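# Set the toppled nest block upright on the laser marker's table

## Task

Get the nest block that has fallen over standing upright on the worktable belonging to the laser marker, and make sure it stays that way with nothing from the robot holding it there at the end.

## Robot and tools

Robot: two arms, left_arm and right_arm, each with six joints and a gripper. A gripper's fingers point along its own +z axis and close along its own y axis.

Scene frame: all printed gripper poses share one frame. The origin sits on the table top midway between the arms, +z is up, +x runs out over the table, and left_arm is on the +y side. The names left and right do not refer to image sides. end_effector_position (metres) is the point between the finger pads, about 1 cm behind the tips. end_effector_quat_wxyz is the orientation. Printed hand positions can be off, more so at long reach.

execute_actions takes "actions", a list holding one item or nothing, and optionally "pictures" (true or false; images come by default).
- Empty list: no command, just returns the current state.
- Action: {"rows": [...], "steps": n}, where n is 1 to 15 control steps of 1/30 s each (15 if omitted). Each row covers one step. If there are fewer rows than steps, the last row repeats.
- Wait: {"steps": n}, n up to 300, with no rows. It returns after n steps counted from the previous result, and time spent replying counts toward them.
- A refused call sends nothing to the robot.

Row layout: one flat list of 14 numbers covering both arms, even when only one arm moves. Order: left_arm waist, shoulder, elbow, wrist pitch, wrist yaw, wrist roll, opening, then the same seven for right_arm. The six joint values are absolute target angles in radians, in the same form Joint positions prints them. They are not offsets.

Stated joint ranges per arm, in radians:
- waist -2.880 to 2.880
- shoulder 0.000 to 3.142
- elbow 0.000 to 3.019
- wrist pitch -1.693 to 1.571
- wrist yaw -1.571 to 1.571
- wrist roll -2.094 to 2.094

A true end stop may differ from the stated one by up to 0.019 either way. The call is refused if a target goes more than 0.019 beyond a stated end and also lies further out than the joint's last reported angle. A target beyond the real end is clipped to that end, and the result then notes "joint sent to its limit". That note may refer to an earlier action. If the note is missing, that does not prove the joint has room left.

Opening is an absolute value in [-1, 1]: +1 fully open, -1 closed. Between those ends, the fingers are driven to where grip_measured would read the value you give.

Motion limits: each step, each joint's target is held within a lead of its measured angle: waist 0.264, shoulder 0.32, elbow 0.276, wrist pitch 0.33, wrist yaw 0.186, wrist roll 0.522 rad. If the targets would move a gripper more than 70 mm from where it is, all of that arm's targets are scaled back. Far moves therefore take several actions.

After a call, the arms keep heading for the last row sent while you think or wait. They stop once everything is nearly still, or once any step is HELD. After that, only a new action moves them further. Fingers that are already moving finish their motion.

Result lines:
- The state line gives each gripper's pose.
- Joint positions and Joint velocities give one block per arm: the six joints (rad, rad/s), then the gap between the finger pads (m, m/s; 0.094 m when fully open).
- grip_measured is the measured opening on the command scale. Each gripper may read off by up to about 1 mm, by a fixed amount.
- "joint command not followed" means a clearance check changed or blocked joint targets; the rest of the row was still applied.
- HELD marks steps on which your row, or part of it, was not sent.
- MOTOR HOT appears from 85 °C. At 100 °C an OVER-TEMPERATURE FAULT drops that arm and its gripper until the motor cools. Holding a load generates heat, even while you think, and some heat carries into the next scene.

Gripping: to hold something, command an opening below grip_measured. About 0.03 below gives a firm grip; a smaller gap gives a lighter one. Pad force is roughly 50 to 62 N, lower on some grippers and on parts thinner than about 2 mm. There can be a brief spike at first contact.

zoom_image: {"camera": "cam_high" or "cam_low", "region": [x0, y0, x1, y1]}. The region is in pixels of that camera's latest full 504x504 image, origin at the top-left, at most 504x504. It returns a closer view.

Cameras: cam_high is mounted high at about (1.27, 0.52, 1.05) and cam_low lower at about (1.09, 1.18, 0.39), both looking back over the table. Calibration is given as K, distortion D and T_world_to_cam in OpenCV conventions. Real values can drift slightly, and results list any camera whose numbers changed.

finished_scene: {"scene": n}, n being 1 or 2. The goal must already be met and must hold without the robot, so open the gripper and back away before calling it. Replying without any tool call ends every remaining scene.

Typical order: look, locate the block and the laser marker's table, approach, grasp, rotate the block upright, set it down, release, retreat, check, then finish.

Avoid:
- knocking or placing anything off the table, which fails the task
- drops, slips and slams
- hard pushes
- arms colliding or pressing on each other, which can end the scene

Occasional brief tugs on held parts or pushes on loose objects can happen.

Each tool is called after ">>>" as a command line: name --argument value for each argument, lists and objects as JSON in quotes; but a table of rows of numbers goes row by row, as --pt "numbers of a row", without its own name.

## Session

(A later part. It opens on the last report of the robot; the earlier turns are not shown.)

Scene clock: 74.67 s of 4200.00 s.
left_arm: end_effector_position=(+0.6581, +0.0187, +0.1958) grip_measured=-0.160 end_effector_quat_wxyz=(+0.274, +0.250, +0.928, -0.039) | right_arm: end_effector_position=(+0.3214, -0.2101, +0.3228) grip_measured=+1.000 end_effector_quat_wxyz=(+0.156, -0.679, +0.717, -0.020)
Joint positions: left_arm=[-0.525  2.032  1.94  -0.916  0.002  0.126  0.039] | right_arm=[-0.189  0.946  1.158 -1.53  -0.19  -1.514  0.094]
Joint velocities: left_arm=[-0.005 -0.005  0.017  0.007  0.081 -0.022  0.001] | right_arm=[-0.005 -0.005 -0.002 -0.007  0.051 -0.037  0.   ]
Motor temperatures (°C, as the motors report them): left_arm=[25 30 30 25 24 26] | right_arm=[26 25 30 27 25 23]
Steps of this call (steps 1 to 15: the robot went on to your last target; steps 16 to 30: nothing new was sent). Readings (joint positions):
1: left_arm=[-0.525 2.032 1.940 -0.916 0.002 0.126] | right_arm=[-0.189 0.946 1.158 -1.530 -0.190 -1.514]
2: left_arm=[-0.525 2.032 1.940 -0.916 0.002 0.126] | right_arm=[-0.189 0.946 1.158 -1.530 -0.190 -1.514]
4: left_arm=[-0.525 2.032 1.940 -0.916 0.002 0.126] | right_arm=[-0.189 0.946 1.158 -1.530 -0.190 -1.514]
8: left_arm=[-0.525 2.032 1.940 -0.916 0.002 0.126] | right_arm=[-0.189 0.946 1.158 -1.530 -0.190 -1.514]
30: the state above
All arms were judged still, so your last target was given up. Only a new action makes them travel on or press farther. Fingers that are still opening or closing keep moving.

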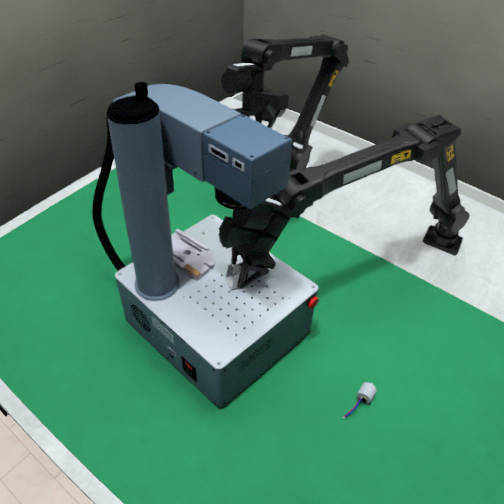

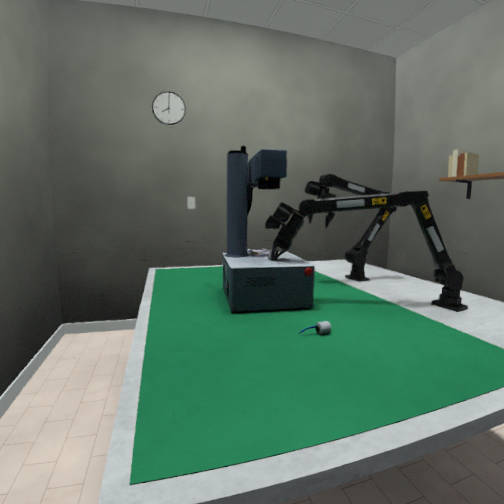

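>>> execute_actions --actions '[{"rows":[[-0.527,1.9,1.75,-0.4,0,0.13,-0.19,-0.189,0.946,1.158,-1.53,-0.19,-1.514,1]],"steps":15}]' --pictures false

>>> execute_actions --actions '[{"steps":20}]'

Scene clock: 78.70 s of 4200.00 s.
left_arm: end_effector_position=(+0.6859, +0.0070, +0.2699) grip_measured=-0.160 end_effector_quat_wxyz=(+0.469, +0.229, +0.851, -0.065) | right_arm: end_effector_position=(+0.3214, -0.2101, +0.3228) grip_measured=+1.000 end_effector_quat_wxyz=(+0.156, -0.679, +0.717, -0.020)
Joint positions: left_arm=[-0.525  1.906  1.748 -0.427  0.002  0.126  0.039] | right_arm=[-0.189  0.946  1.158 -1.53  -0.19  -1.514  0.094]
Joint velocities: left_arm=[-0.015 -0.005  0.032  0.012  0.007 -0.022  0.   ] | right_arm=[-0.005 -0.015 -0.007 -0.012  0.037  0.007  0.   ]
Motor temperatures (°C, as the motors report them): left_arm=[25 29 29 25 24 26] | right_arm=[26 25 30 27 25 23]
Steps of this call (steps 1 to 90: nothing new was sent; then 0.53 s passed at rest; steps 91 to 105: all 15 steps of this action). Readings (joint positions):
91: left_arm=[-0.525 2.017 1.910 -0.860 0.002 0.126] | right_arm=[-0.189 0.946 1.158 -1.530 -0.190 -1.514]
92: left_arm=[-0.525 1.988 1.844 -0.748 0.002 0.126] | right_arm=[-0.189 0.946 1.158 -1.530 -0.190 -1.514]
94: left_arm=[-0.525 1.951 1.761 -0.579 0.002 0.126] | right_arm=[-0.189 0.946 1.158 -1.530 -0.190 -1.514]
98: left_arm=[-0.525 1.930 1.748 -0.445 0.002 0.126] | right_arm=[-0.189 0.946 1.158 -1.530 -0.190 -1.514]
105: the state above

Scene clock: 79.37 s of 4200.00 s.
left_arm: end_effector_position=(+0.6859, +0.0070, +0.2699) grip_measured=-0.160 end_effector_quat_wxyz=(+0.469, +0.229, +0.851, -0.065) | right_arm: end_effector_position=(+0.3214, -0.2101, +0.3228) grip_measured=+1.000 end_effector_quat_wxyz=(+0.156, -0.679, +0.717, -0.020)
Joint positions: left_arm=[-0.525  1.906  1.748 -0.427  0.002  0.126  0.039] | right_arm=[-0.189  0.946  1.158 -1.53  -0.19  -1.514  0.094]
Joint velocities: left_arm=[-0.005  0.005  0.007 -0.007  0.007 -0.081 -0.001] | right_arm=[-0.015 -0.015  0.022 -0.012  0.007 -0.037  0.   ]
Motor temperatures (°C, as the motors report them): left_arm=[25 29 29 25 24 26] | right_arm=[26 25 30 27 25 23]
Steps of this call (steps 1 to 15: the robot went on to your last target; steps 16 to 20: nothing new was sent). Readings (joint positions):
1: left_arm=[-0.525 1.906 1.748 -0.427 0.002 0.126] | right_arm=[-0.189 0.946 1.158 -1.530 -0.190 -1.514]
2: left_arm=[-0.525 1.906 1.748 -0.427 0.002 0.126] | right_arm=[-0.189 0.946 1.158 -1.530 -0.190 -1.514]
4: left_arm=[-0.525 1.906 1.748 -0.427 0.002 0.126] | right_arm=[-0.189 0.946 1.158 -1.530 -0.190 -1.514]
8: left_arm=[-0.525 1.906 1.748 -0.427 0.002 0.126] | right_arm=[-0.189 0.946 1.158 -1.530 -0.190 -1.514]
20: the state above
All arms were judged still, so your last target was given up. Only a new action makes them travel on or press farther. Fingers that are still opening or closing keep moving.

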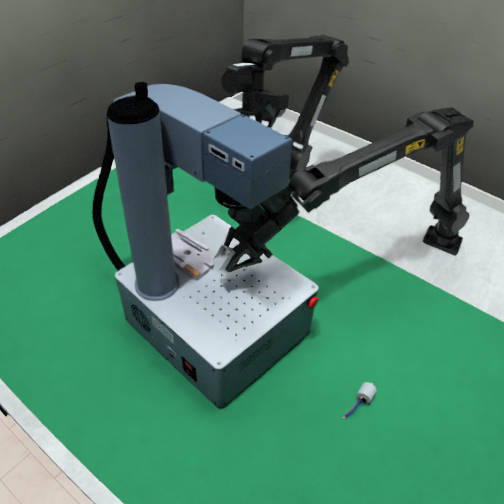

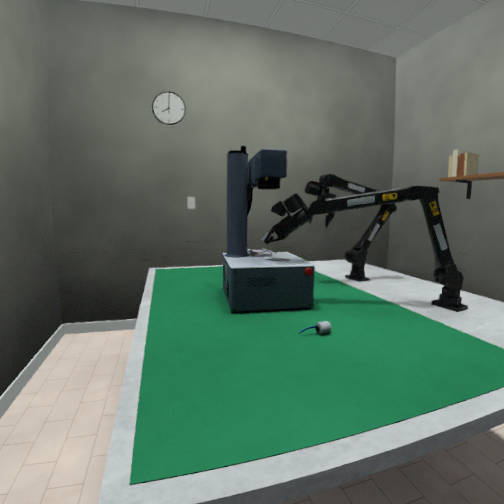

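>>> execute_actions --actions '[{"rows":[[-0.527,1.95,1.5,0.7,0,0.13,-0.19,-0.189,0.946,1.158,-1.53,-0.19,-1.514,1]],"steps":15}]' --pictures false

>>> execute_actions --actions '[{"steps":30}]'

Scene clock: 84.23 s of 4200.00 s.
left_arm: end_effector_position=(+0.7030, -0.0002, +0.3184) grip_measured=-0.160 end_effector_quat_wxyz=(+0.758, +0.168, +0.622, -0.105) | right_arm: end_effector_position=(+0.3214, -0.2101, +0.3228) grip_measured=+1.000 end_effector_quat_wxyz=(+0.156, -0.679, +0.717, -0.020)
Joint positions: left_arm=[-0.525  1.966  1.484  0.654  0.002  0.126  0.039] | right_arm=[-0.189  0.946  1.158 -1.53  -0.19  -1.514  0.094]
Joint velocities: left_arm=[ 0.005 -0.132 -0.007  0.325  0.081  0.007 -0.   ] | right_arm=[-0.005 -0.005 -0.002 -0.002  0.037  0.022  0.   ]
Motor temperatures (°C, as the motors report them): left_arm=[25 29 29 25 24 26] | right_arm=[26 25 30 27 25 23]
Steps of this call (steps 1 to 131: nothing new was sent; steps 132 to 146: all 15 steps of this action). Readings (joint positions):
132: left_arm=[-0.525 1.905 1.726 -0.368 0.002 0.126] | right_arm=[-0.189 0.946 1.158 -1.530 -0.190 -1.514]
133: left_arm=[-0.525 1.894 1.684 -0.290 0.002 0.126] | right_arm=[-0.189 0.946 1.158 -1.530 -0.190 -1.514]
135: left_arm=[-0.525 1.889 1.592 -0.120 0.002 0.126] | right_arm=[-0.189 0.946 1.158 -1.530 -0.190 -1.514]
139: left_arm=[-0.525 1.941 1.492 0.254 0.002 0.126] | right_arm=[-0.189 0.946 1.158 -1.530 -0.190 -1.514]
146: the state above

Scene clock: 85.23 s of 4200.00 s.
left_arm: end_effector_position=(+0.6999, +0.0011, +0.3332) grip_measured=-0.160 end_effector_quat_wxyz=(+0.768, +0.165, +0.610, -0.106) | right_arm: end_effector_position=(+0.3214, -0.2101, +0.3228) grip_measured=+1.000 end_effector_quat_wxyz=(+0.156, -0.679, +0.717, -0.020)
Joint positions: left_arm=[-0.525  1.954  1.484  0.673  0.002  0.126  0.039] | right_arm=[-0.189  0.946  1.158 -1.53  -0.19  -1.514  0.094]
Joint velocities: left_arm=[-0.015 -0.024  0.002 -0.002  0.022  0.007  0.001] | right_arm=[ 0.005 -0.005  0.017 -0.002 -0.007  0.037  0.   ]
Motor temperatures (°C, as the motors report them): left_arm=[25 29 29 25 24 26] | right_arm=[26 25 30 27 25 23]
Steps of this call (steps 1 to 30: the robot went on to your last target). Readings (joint positions):
1: left_arm=[-0.525 1.962 1.484 0.663 0.002 0.126] | right_arm=[-0.189 0.946 1.158 -1.530 -0.190 -1.514]
2: left_arm=[-0.525 1.958 1.484 0.668 0.002 0.126] | right_arm=[-0.189 0.946 1.158 -1.530 -0.190 -1.514]
4: left_arm=[-0.525 1.954 1.484 0.672 0.002 0.126] | right_arm=[-0.189 0.946 1.158 -1.530 -0.190 -1.514]
8: left_arm=[-0.525 1.954 1.484 0.673 0.002 0.126] | right_arm=[-0.189 0.946 1.158 -1.530 -0.190 -1.514]
30: the state above
All arms were judged still, so your last target was given up. Only a new action makes them travel on or press farther. Fingers that are still opening or closing keep moving.

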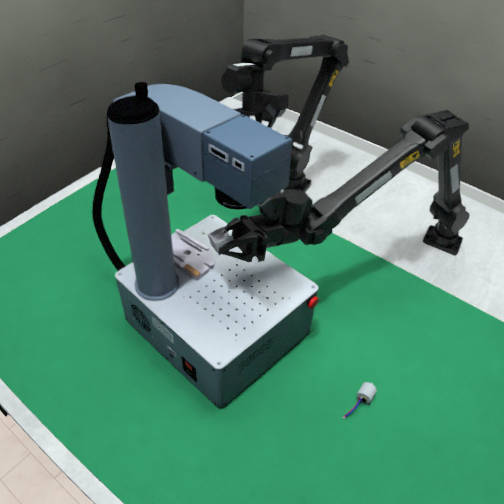

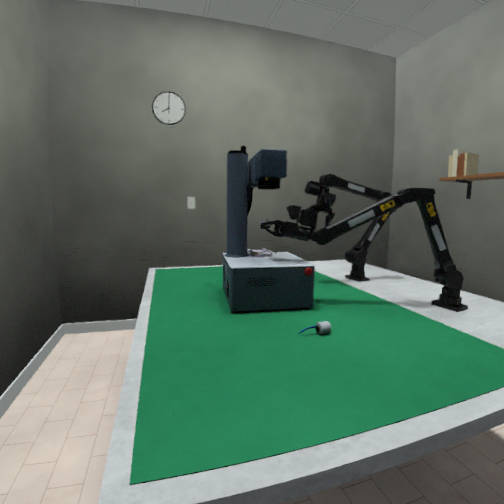

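>>> execute_actions --actions '[{"rows":[[-0.527,2.08,1.47,0.88,0,0.13,-0.19,-0.189,0.946,1.158,-1.53,-0.19,-1.514,1]],"steps":15}]' --pictures false

>>> execute_actions --actions '[{"steps":20}]'

>>> zoom_image --camera "cam_low" --region '[220, 180, 340, 300]'

Scene clock: 90.33 s of 4200.00 s.
left_arm: end_effector_position=(+0.7082, -0.0024, +0.2647) grip_measured=-0.160 end_effector_quat_wxyz=(+0.777, +0.162, +0.599, -0.107) | right_arm: end_effector_position=(+0.3214, -0.2101, +0.3228) grip_measured=+1.000 end_effector_quat_wxyz=(+0.156, -0.679, +0.717, -0.020)
Joint positions: left_arm=[-0.525  2.079  1.465  0.848  0.002  0.126  0.039] | right_arm=[-0.189  0.946  1.158 -1.53  -0.19  -1.514  0.094]
Joint velocities: left_arm=[-0.005 -0.024  0.002  0.046  0.022 -0.051 -0.001] | right_arm=[-0.005  0.005 -0.002 -0.017 -0.022 -0.007  0.   ]
Motor temperatures (°C, as the motors report them): left_arm=[25 30 29 25 24 26] | right_arm=[26 25 31 27 25 23]
Steps of this call (steps 1 to 90: nothing new was sent; then 1.60 s passed at rest; steps 91 to 105: all 15 steps of this action). Readings (joint positions):
91: left_arm=[-0.525 1.960 1.483 0.700 0.002 0.126] | right_arm=[-0.189 0.946 1.158 -1.530 -0.190 -1.514]
92: left_arm=[-0.525 1.973 1.483 0.762 0.002 0.126] | right_arm=[-0.189 0.946 1.158 -1.530 -0.190 -1.514]
94: left_arm=[-0.525 2.002 1.483 0.831 0.002 0.126] | right_arm=[-0.189 0.946 1.158 -1.530 -0.190 -1.514]
98: left_arm=[-0.525 2.054 1.476 0.847 0.002 0.126] | right_arm=[-0.189 0.946 1.158 -1.530 -0.190 -1.514]
105: the state above

Scene clock: 91.00 s of 4200.00 s.
left_arm: end_effector_position=(+0.7080, -0.0023, +0.2656) grip_measured=-0.160 end_effector_quat_wxyz=(+0.778, +0.161, +0.597, -0.107) | right_arm: end_effector_position=(+0.3214, -0.2101, +0.3228) grip_measured=+1.000 end_effector_quat_wxyz=(+0.156, -0.679, +0.717, -0.020)
Joint positions: left_arm=[-0.525  2.079  1.465  0.851  0.002  0.126  0.039] | right_arm=[-0.189  0.946  1.158 -1.53  -0.19  -1.514  0.094]
Joint velocities: left_arm=[-0.005 -0.015  0.002  0.007  0.037 -0.007 -0.   ] | right_arm=[-0.005 -0.005 -0.017  0.007  0.007  0.066  0.   ]
Motor temperatures (°C, as the motors report them): left_arm=[25 30 29 25 24 26] | right_arm=[26 25 31 27 25 23]
Steps of this call (steps 1 to 15: the robot went on to your last target; steps 16 to 20: nothing new was sent). Readings (joint positions):
1: left_arm=[-0.525 2.079 1.465 0.850 0.002 0.126] | right_arm=[-0.189 0.946 1.158 -1.530 -0.190 -1.514]
2: left_arm=[-0.525 2.079 1.465 0.851 0.002 0.126] | right_arm=[-0.189 0.946 1.158 -1.530 -0.190 -1.514]
4: left_arm=[-0.525 2.079 1.465 0.851 0.002 0.126] | right_arm=[-0.189 0.946 1.158 -1.530 -0.190 -1.514]
8: left_arm=[-0.525 2.079 1.465 0.851 0.002 0.126] | right_arm=[-0.189 0.946 1.158 -1.530 -0.190 -1.514]
20: the state above
All arms were judged still, so your last target was given up. Only a new action makes them travel on or press farther. Fingers that are still opening or closing keep moving.

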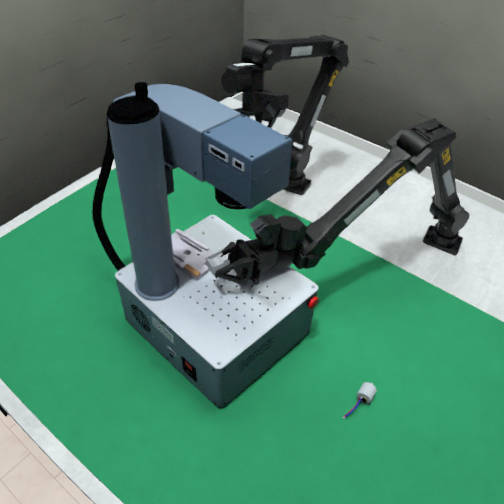

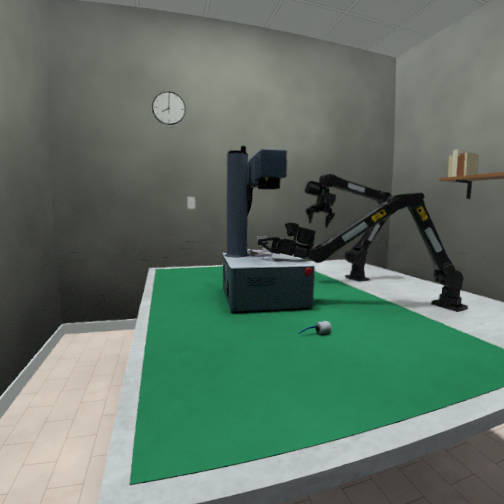

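Region (220, 180, 340, 300) of cam_low's 504x504 image, scaled by 4.200, with more detail than that image has.

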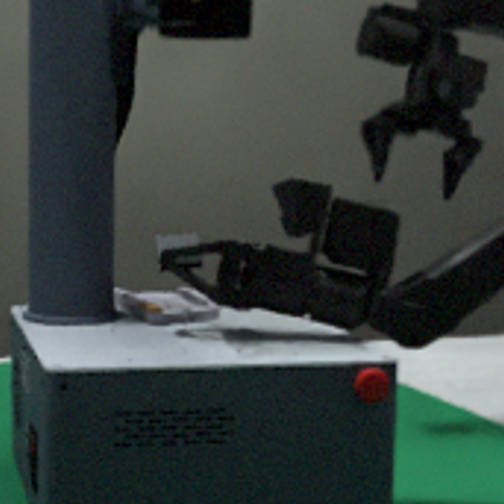

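>>> execute_actions --actions '[{"rows":[[-0.527,2.05,1.38,0.62,0,0.13,-0.19,-0.189,0.946,1.158,-1.53,-0.19,-1.514,1]],"steps":15}]' --pictures false

>>> execute_actions --actions '[{"steps":20}]'

>>> zoom_image --camera "cam_low" --region '[220, 180, 340, 300]'

Scene clock: 98.50 s of 4200.00 s.
left_arm: end_effector_position=(+0.6987, +0.0024, +0.2250) grip_measured=-0.160 end_effector_quat_wxyz=(+0.711, +0.175, +0.674, -0.102) | right_arm: end_effector_position=(+0.3214, -0.2101, +0.3228) grip_measured=+1.000 end_effector_quat_wxyz=(+0.156, -0.679, +0.717, -0.020)
Joint positions: left_arm=[-0.525  2.028  1.406  0.654 -0.002  0.112  0.039] | right_arm=[-0.189  0.946  1.158 -1.53  -0.19  -1.514  0.094]
Joint velocities: left_arm=[-0.005  0.005 -0.012  0.007  0.037 -0.022 -0.   ] | right_arm=[ 0.005 -0.005 -0.002  0.002  0.007  0.007  0.   ]
Motor temperatures (°C, as the motors report them): left_arm=[25 30 29 25 24 26] | right_arm=[26 25 31 27 25 23]
Steps of this call (steps 1 to 90: nothing new was sent; then 4.00 s passed at rest; steps 91 to 105: all 15 steps of this action). Readings (joint positions):
91: left_arm=[-0.525 2.076 1.457 0.820 0.002 0.126] | right_arm=[-0.189 0.946 1.158 -1.530 -0.190 -1.514]
92: left_arm=[-0.525 2.061 1.440 0.754 0.002 0.126] | right_arm=[-0.189 0.946 1.158 -1.530 -0.190 -1.514]
94: left_arm=[-0.525 2.041 1.414 0.689 -0.002 0.112] | right_arm=[-0.189 0.946 1.158 -1.530 -0.190 -1.514]
98: left_arm=[-0.525 2.029 1.406 0.655 -0.002 0.112] | right_arm=[-0.189 0.946 1.158 -1.530 -0.190 -1.514]
105: the state above

Scene clock: 99.17 s of 4200.00 s.
left_arm: end_effector_position=(+0.6987, +0.0024, +0.2250) grip_measured=-0.160 end_effector_quat_wxyz=(+0.711, +0.175, +0.674, -0.102) | right_arm: end_effector_position=(+0.3214, -0.2101, +0.3228) grip_measured=+1.000 end_effector_quat_wxyz=(+0.156, -0.679, +0.717, -0.020)
Joint positions: left_arm=[-0.525  2.028  1.406  0.654 -0.002  0.112  0.039] | right_arm=[-0.189  0.946  1.158 -1.53  -0.19  -1.514  0.094]
Joint velocities: left_arm=[-0.005 -0.005  0.012 -0.007 -0.037 -0.007 -0.001] | right_arm=[-0.015 -0.015 -0.012 -0.002 -0.007 -0.007  0.   ]
Motor temperatures (°C, as the motors report them): left_arm=[25 30 29 25 24 26] | right_arm=[26 25 31 27 25 23]
Steps of this call (steps 1 to 15: the robot went on to your last target; steps 16 to 20: nothing new was sent). Readings (joint positions):
1: left_arm=[-0.525 2.028 1.406 0.654 -0.002 0.112] | right_arm=[-0.189 0.946 1.158 -1.530 -0.190 -1.514]
2: left_arm=[-0.525 2.028 1.406 0.654 -0.002 0.112] | right_arm=[-0.189 0.946 1.158 -1.530 -0.190 -1.514]
4: left_arm=[-0.525 2.028 1.406 0.654 -0.002 0.112] | right_arm=[-0.189 0.946 1.158 -1.530 -0.190 -1.514]
8: left_arm=[-0.525 2.028 1.406 0.654 -0.002 0.112] | right_arm=[-0.189 0.946 1.158 -1.530 -0.190 -1.514]
20: the state above
All arms were judged still, so your last target was given up. Only a new action makes them travel on or press farther. Fingers that are still opening or closing keep moving.

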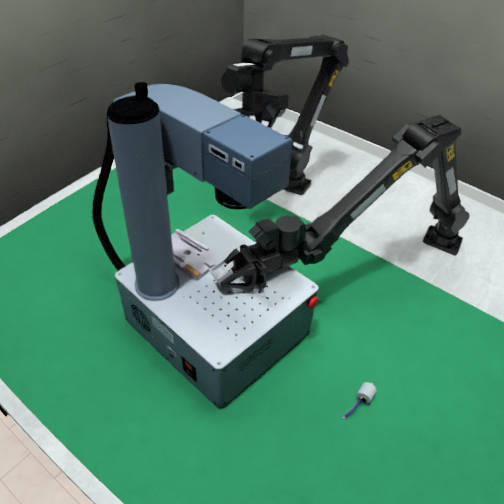

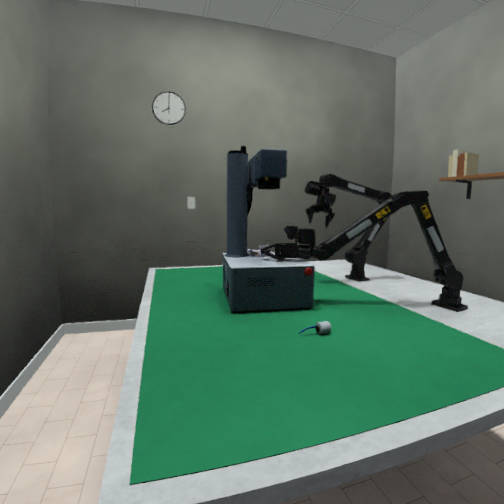

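Region (220, 180, 340, 300) of cam_low's 504x504 image, scaled by 4.200, with more detail than that image has.

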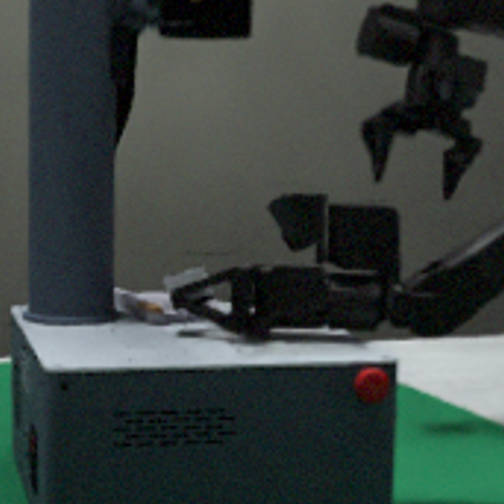

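Resting on the table; release.

>>> execute_actions --actions '[{"rows":[[-0.525,2.028,1.406,0.654,0,0.112,1,-0.189,0.946,1.158,-1.53,-0.19,-1.514,1]],"steps":15}]'

>>> zoom_image --camera "cam_high" --region '[170, 210, 310, 350]'

Scene clock: 103.30 s of 4200.00 s.
left_arm: end_effector_position=(+0.6983, +0.0029, +0.2289) grip_measured=+1.000 end_effector_quat_wxyz=(+0.712, +0.174, +0.672, -0.102) | right_arm: end_effector_position=(+0.3214, -0.2101, +0.3228) grip_measured=+1.000 end_effector_quat_wxyz=(+0.156, -0.679, +0.717, -0.020)
Joint positions: left_arm=[-0.524  2.023  1.406  0.654 -0.002  0.111  0.094] | right_arm=[-0.189  0.946  1.158 -1.53  -0.19  -1.514  0.094]
Joint velocities: left_arm=[ 0.005  0.005 -0.012  0.002  0.007  0.037  0.   ] | right_arm=[-0.005  0.005  0.012 -0.007 -0.022 -0.051  0.   ]
Motor temperatures (°C, as the motors report them): left_arm=[25 30 28 25 24 26] | right_arm=[26 25 31 27 25 23]
Steps of this call (steps 1 to 90: nothing new was sent; then 0.63 s passed at rest; steps 91 to 105: all 15 steps of this action). Readings (joint positions):
91: left_arm=[-0.525 2.027 1.406 0.654 -0.002 0.112] | right_arm=[-0.189 0.946 1.158 -1.530 -0.190 -1.514]
92: left_arm=[-0.524 2.025 1.406 0.654 -0.002 0.112] | right_arm=[-0.189 0.946 1.158 -1.530 -0.190 -1.514]
94: left_arm=[-0.524 2.024 1.406 0.654 -0.002 0.111] | right_arm=[-0.189 0.946 1.158 -1.530 -0.190 -1.514]
98: left_arm=[-0.524 2.023 1.406 0.654 -0.002 0.111] | right_arm=[-0.189 0.946 1.158 -1.530 -0.190 -1.514]
105: the state above

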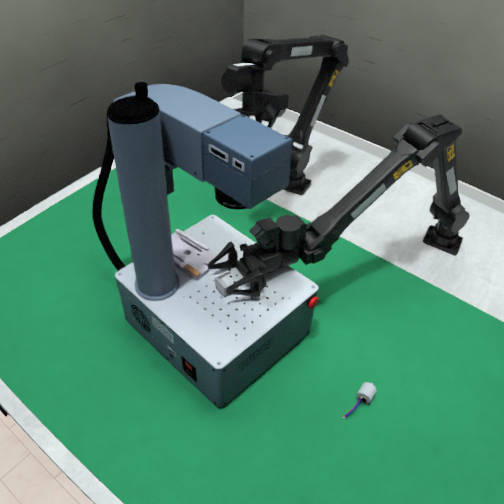

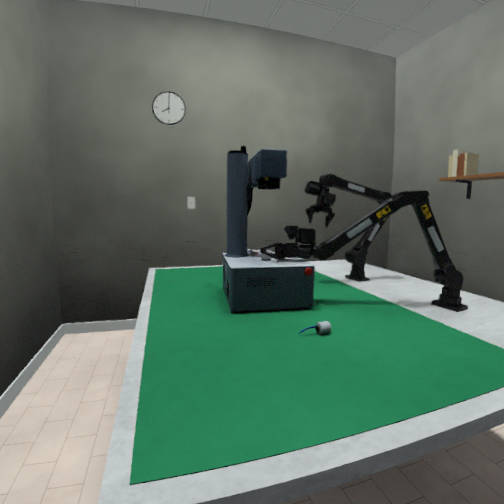

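Region (170, 210, 310, 350) of cam_high's 504x504 image, scaled by 3.600, with more detail than that image has.

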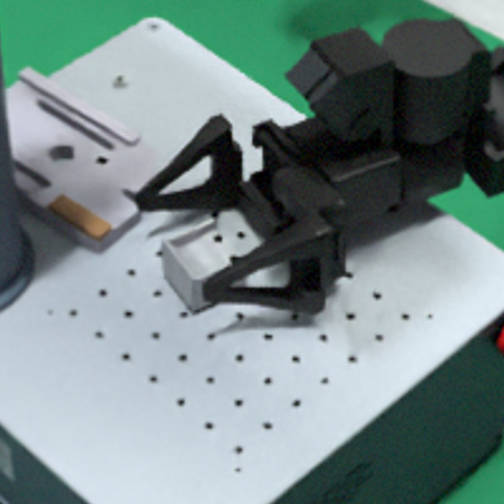

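Upright. Retract.

>>> execute_actions --actions '[{"rows":[[-0.525,1.7,1.0,0.75,0,0.112,1,-0.189,0.946,1.158,-1.53,-0.19,-1.514,1]],"steps":15}]' --pictures false

>>> finished_scene --scene 1

Scene clock: 110.67 s of 4200.00 s.
left_arm: end_effector_position=(+0.5744, +0.0551, +0.2812) grip_measured=+1.000 end_effector_quat_wxyz=(+0.724, +0.170, +0.661, -0.105) | right_arm: end_effector_position=(+0.3214, -0.2101, +0.3228) grip_measured=+1.000 end_effector_quat_wxyz=(+0.156, -0.679, +0.717, -0.020)
Joint positions: left_arm=[-0.524  1.667  1.     0.736 -0.003  0.109  0.094] | right_arm=[-0.189  0.946  1.158 -1.53  -0.19  -1.514  0.094]
Joint velocities: left_arm=[-0.005  0.073 -0.012 -0.007 -0.022 -0.022  0.   ] | right_arm=[-0.005 -0.005  0.022  0.002 -0.007 -0.125  0.   ]
Motor temperatures (°C, as the motors report them): left_arm=[25 30 28 25 24 26] | right_arm=[26 25 31 27 25 23]
Steps of this call (steps 1 to 15: the robot went on to your last target; steps 16 to 90: nothing new was sent; then 3.87 s passed at rest; steps 91 to 105: all 15 steps of this action). Readings (joint positions):
91: left_arm=[-0.524 2.013 1.391 0.659 -0.003 0.110] | right_arm=[-0.189 0.946 1.158 -1.530 -0.190 -1.514]
92: left_arm=[-0.524 1.985 1.349 0.667 -0.003 0.109] | right_arm=[-0.189 0.946 1.158 -1.530 -0.190 -1.514]
94: left_arm=[-0.524 1.902 1.231 0.678 -0.003 0.109] | right_arm=[-0.189 0.946 1.158 -1.530 -0.190 -1.514]
98: left_arm=[-0.524 1.715 1.014 0.712 -0.003 0.109] | right_arm=[-0.189 0.946 1.158 -1.530 -0.190 -1.514]
105: the state above

The scene is finished: the task was done.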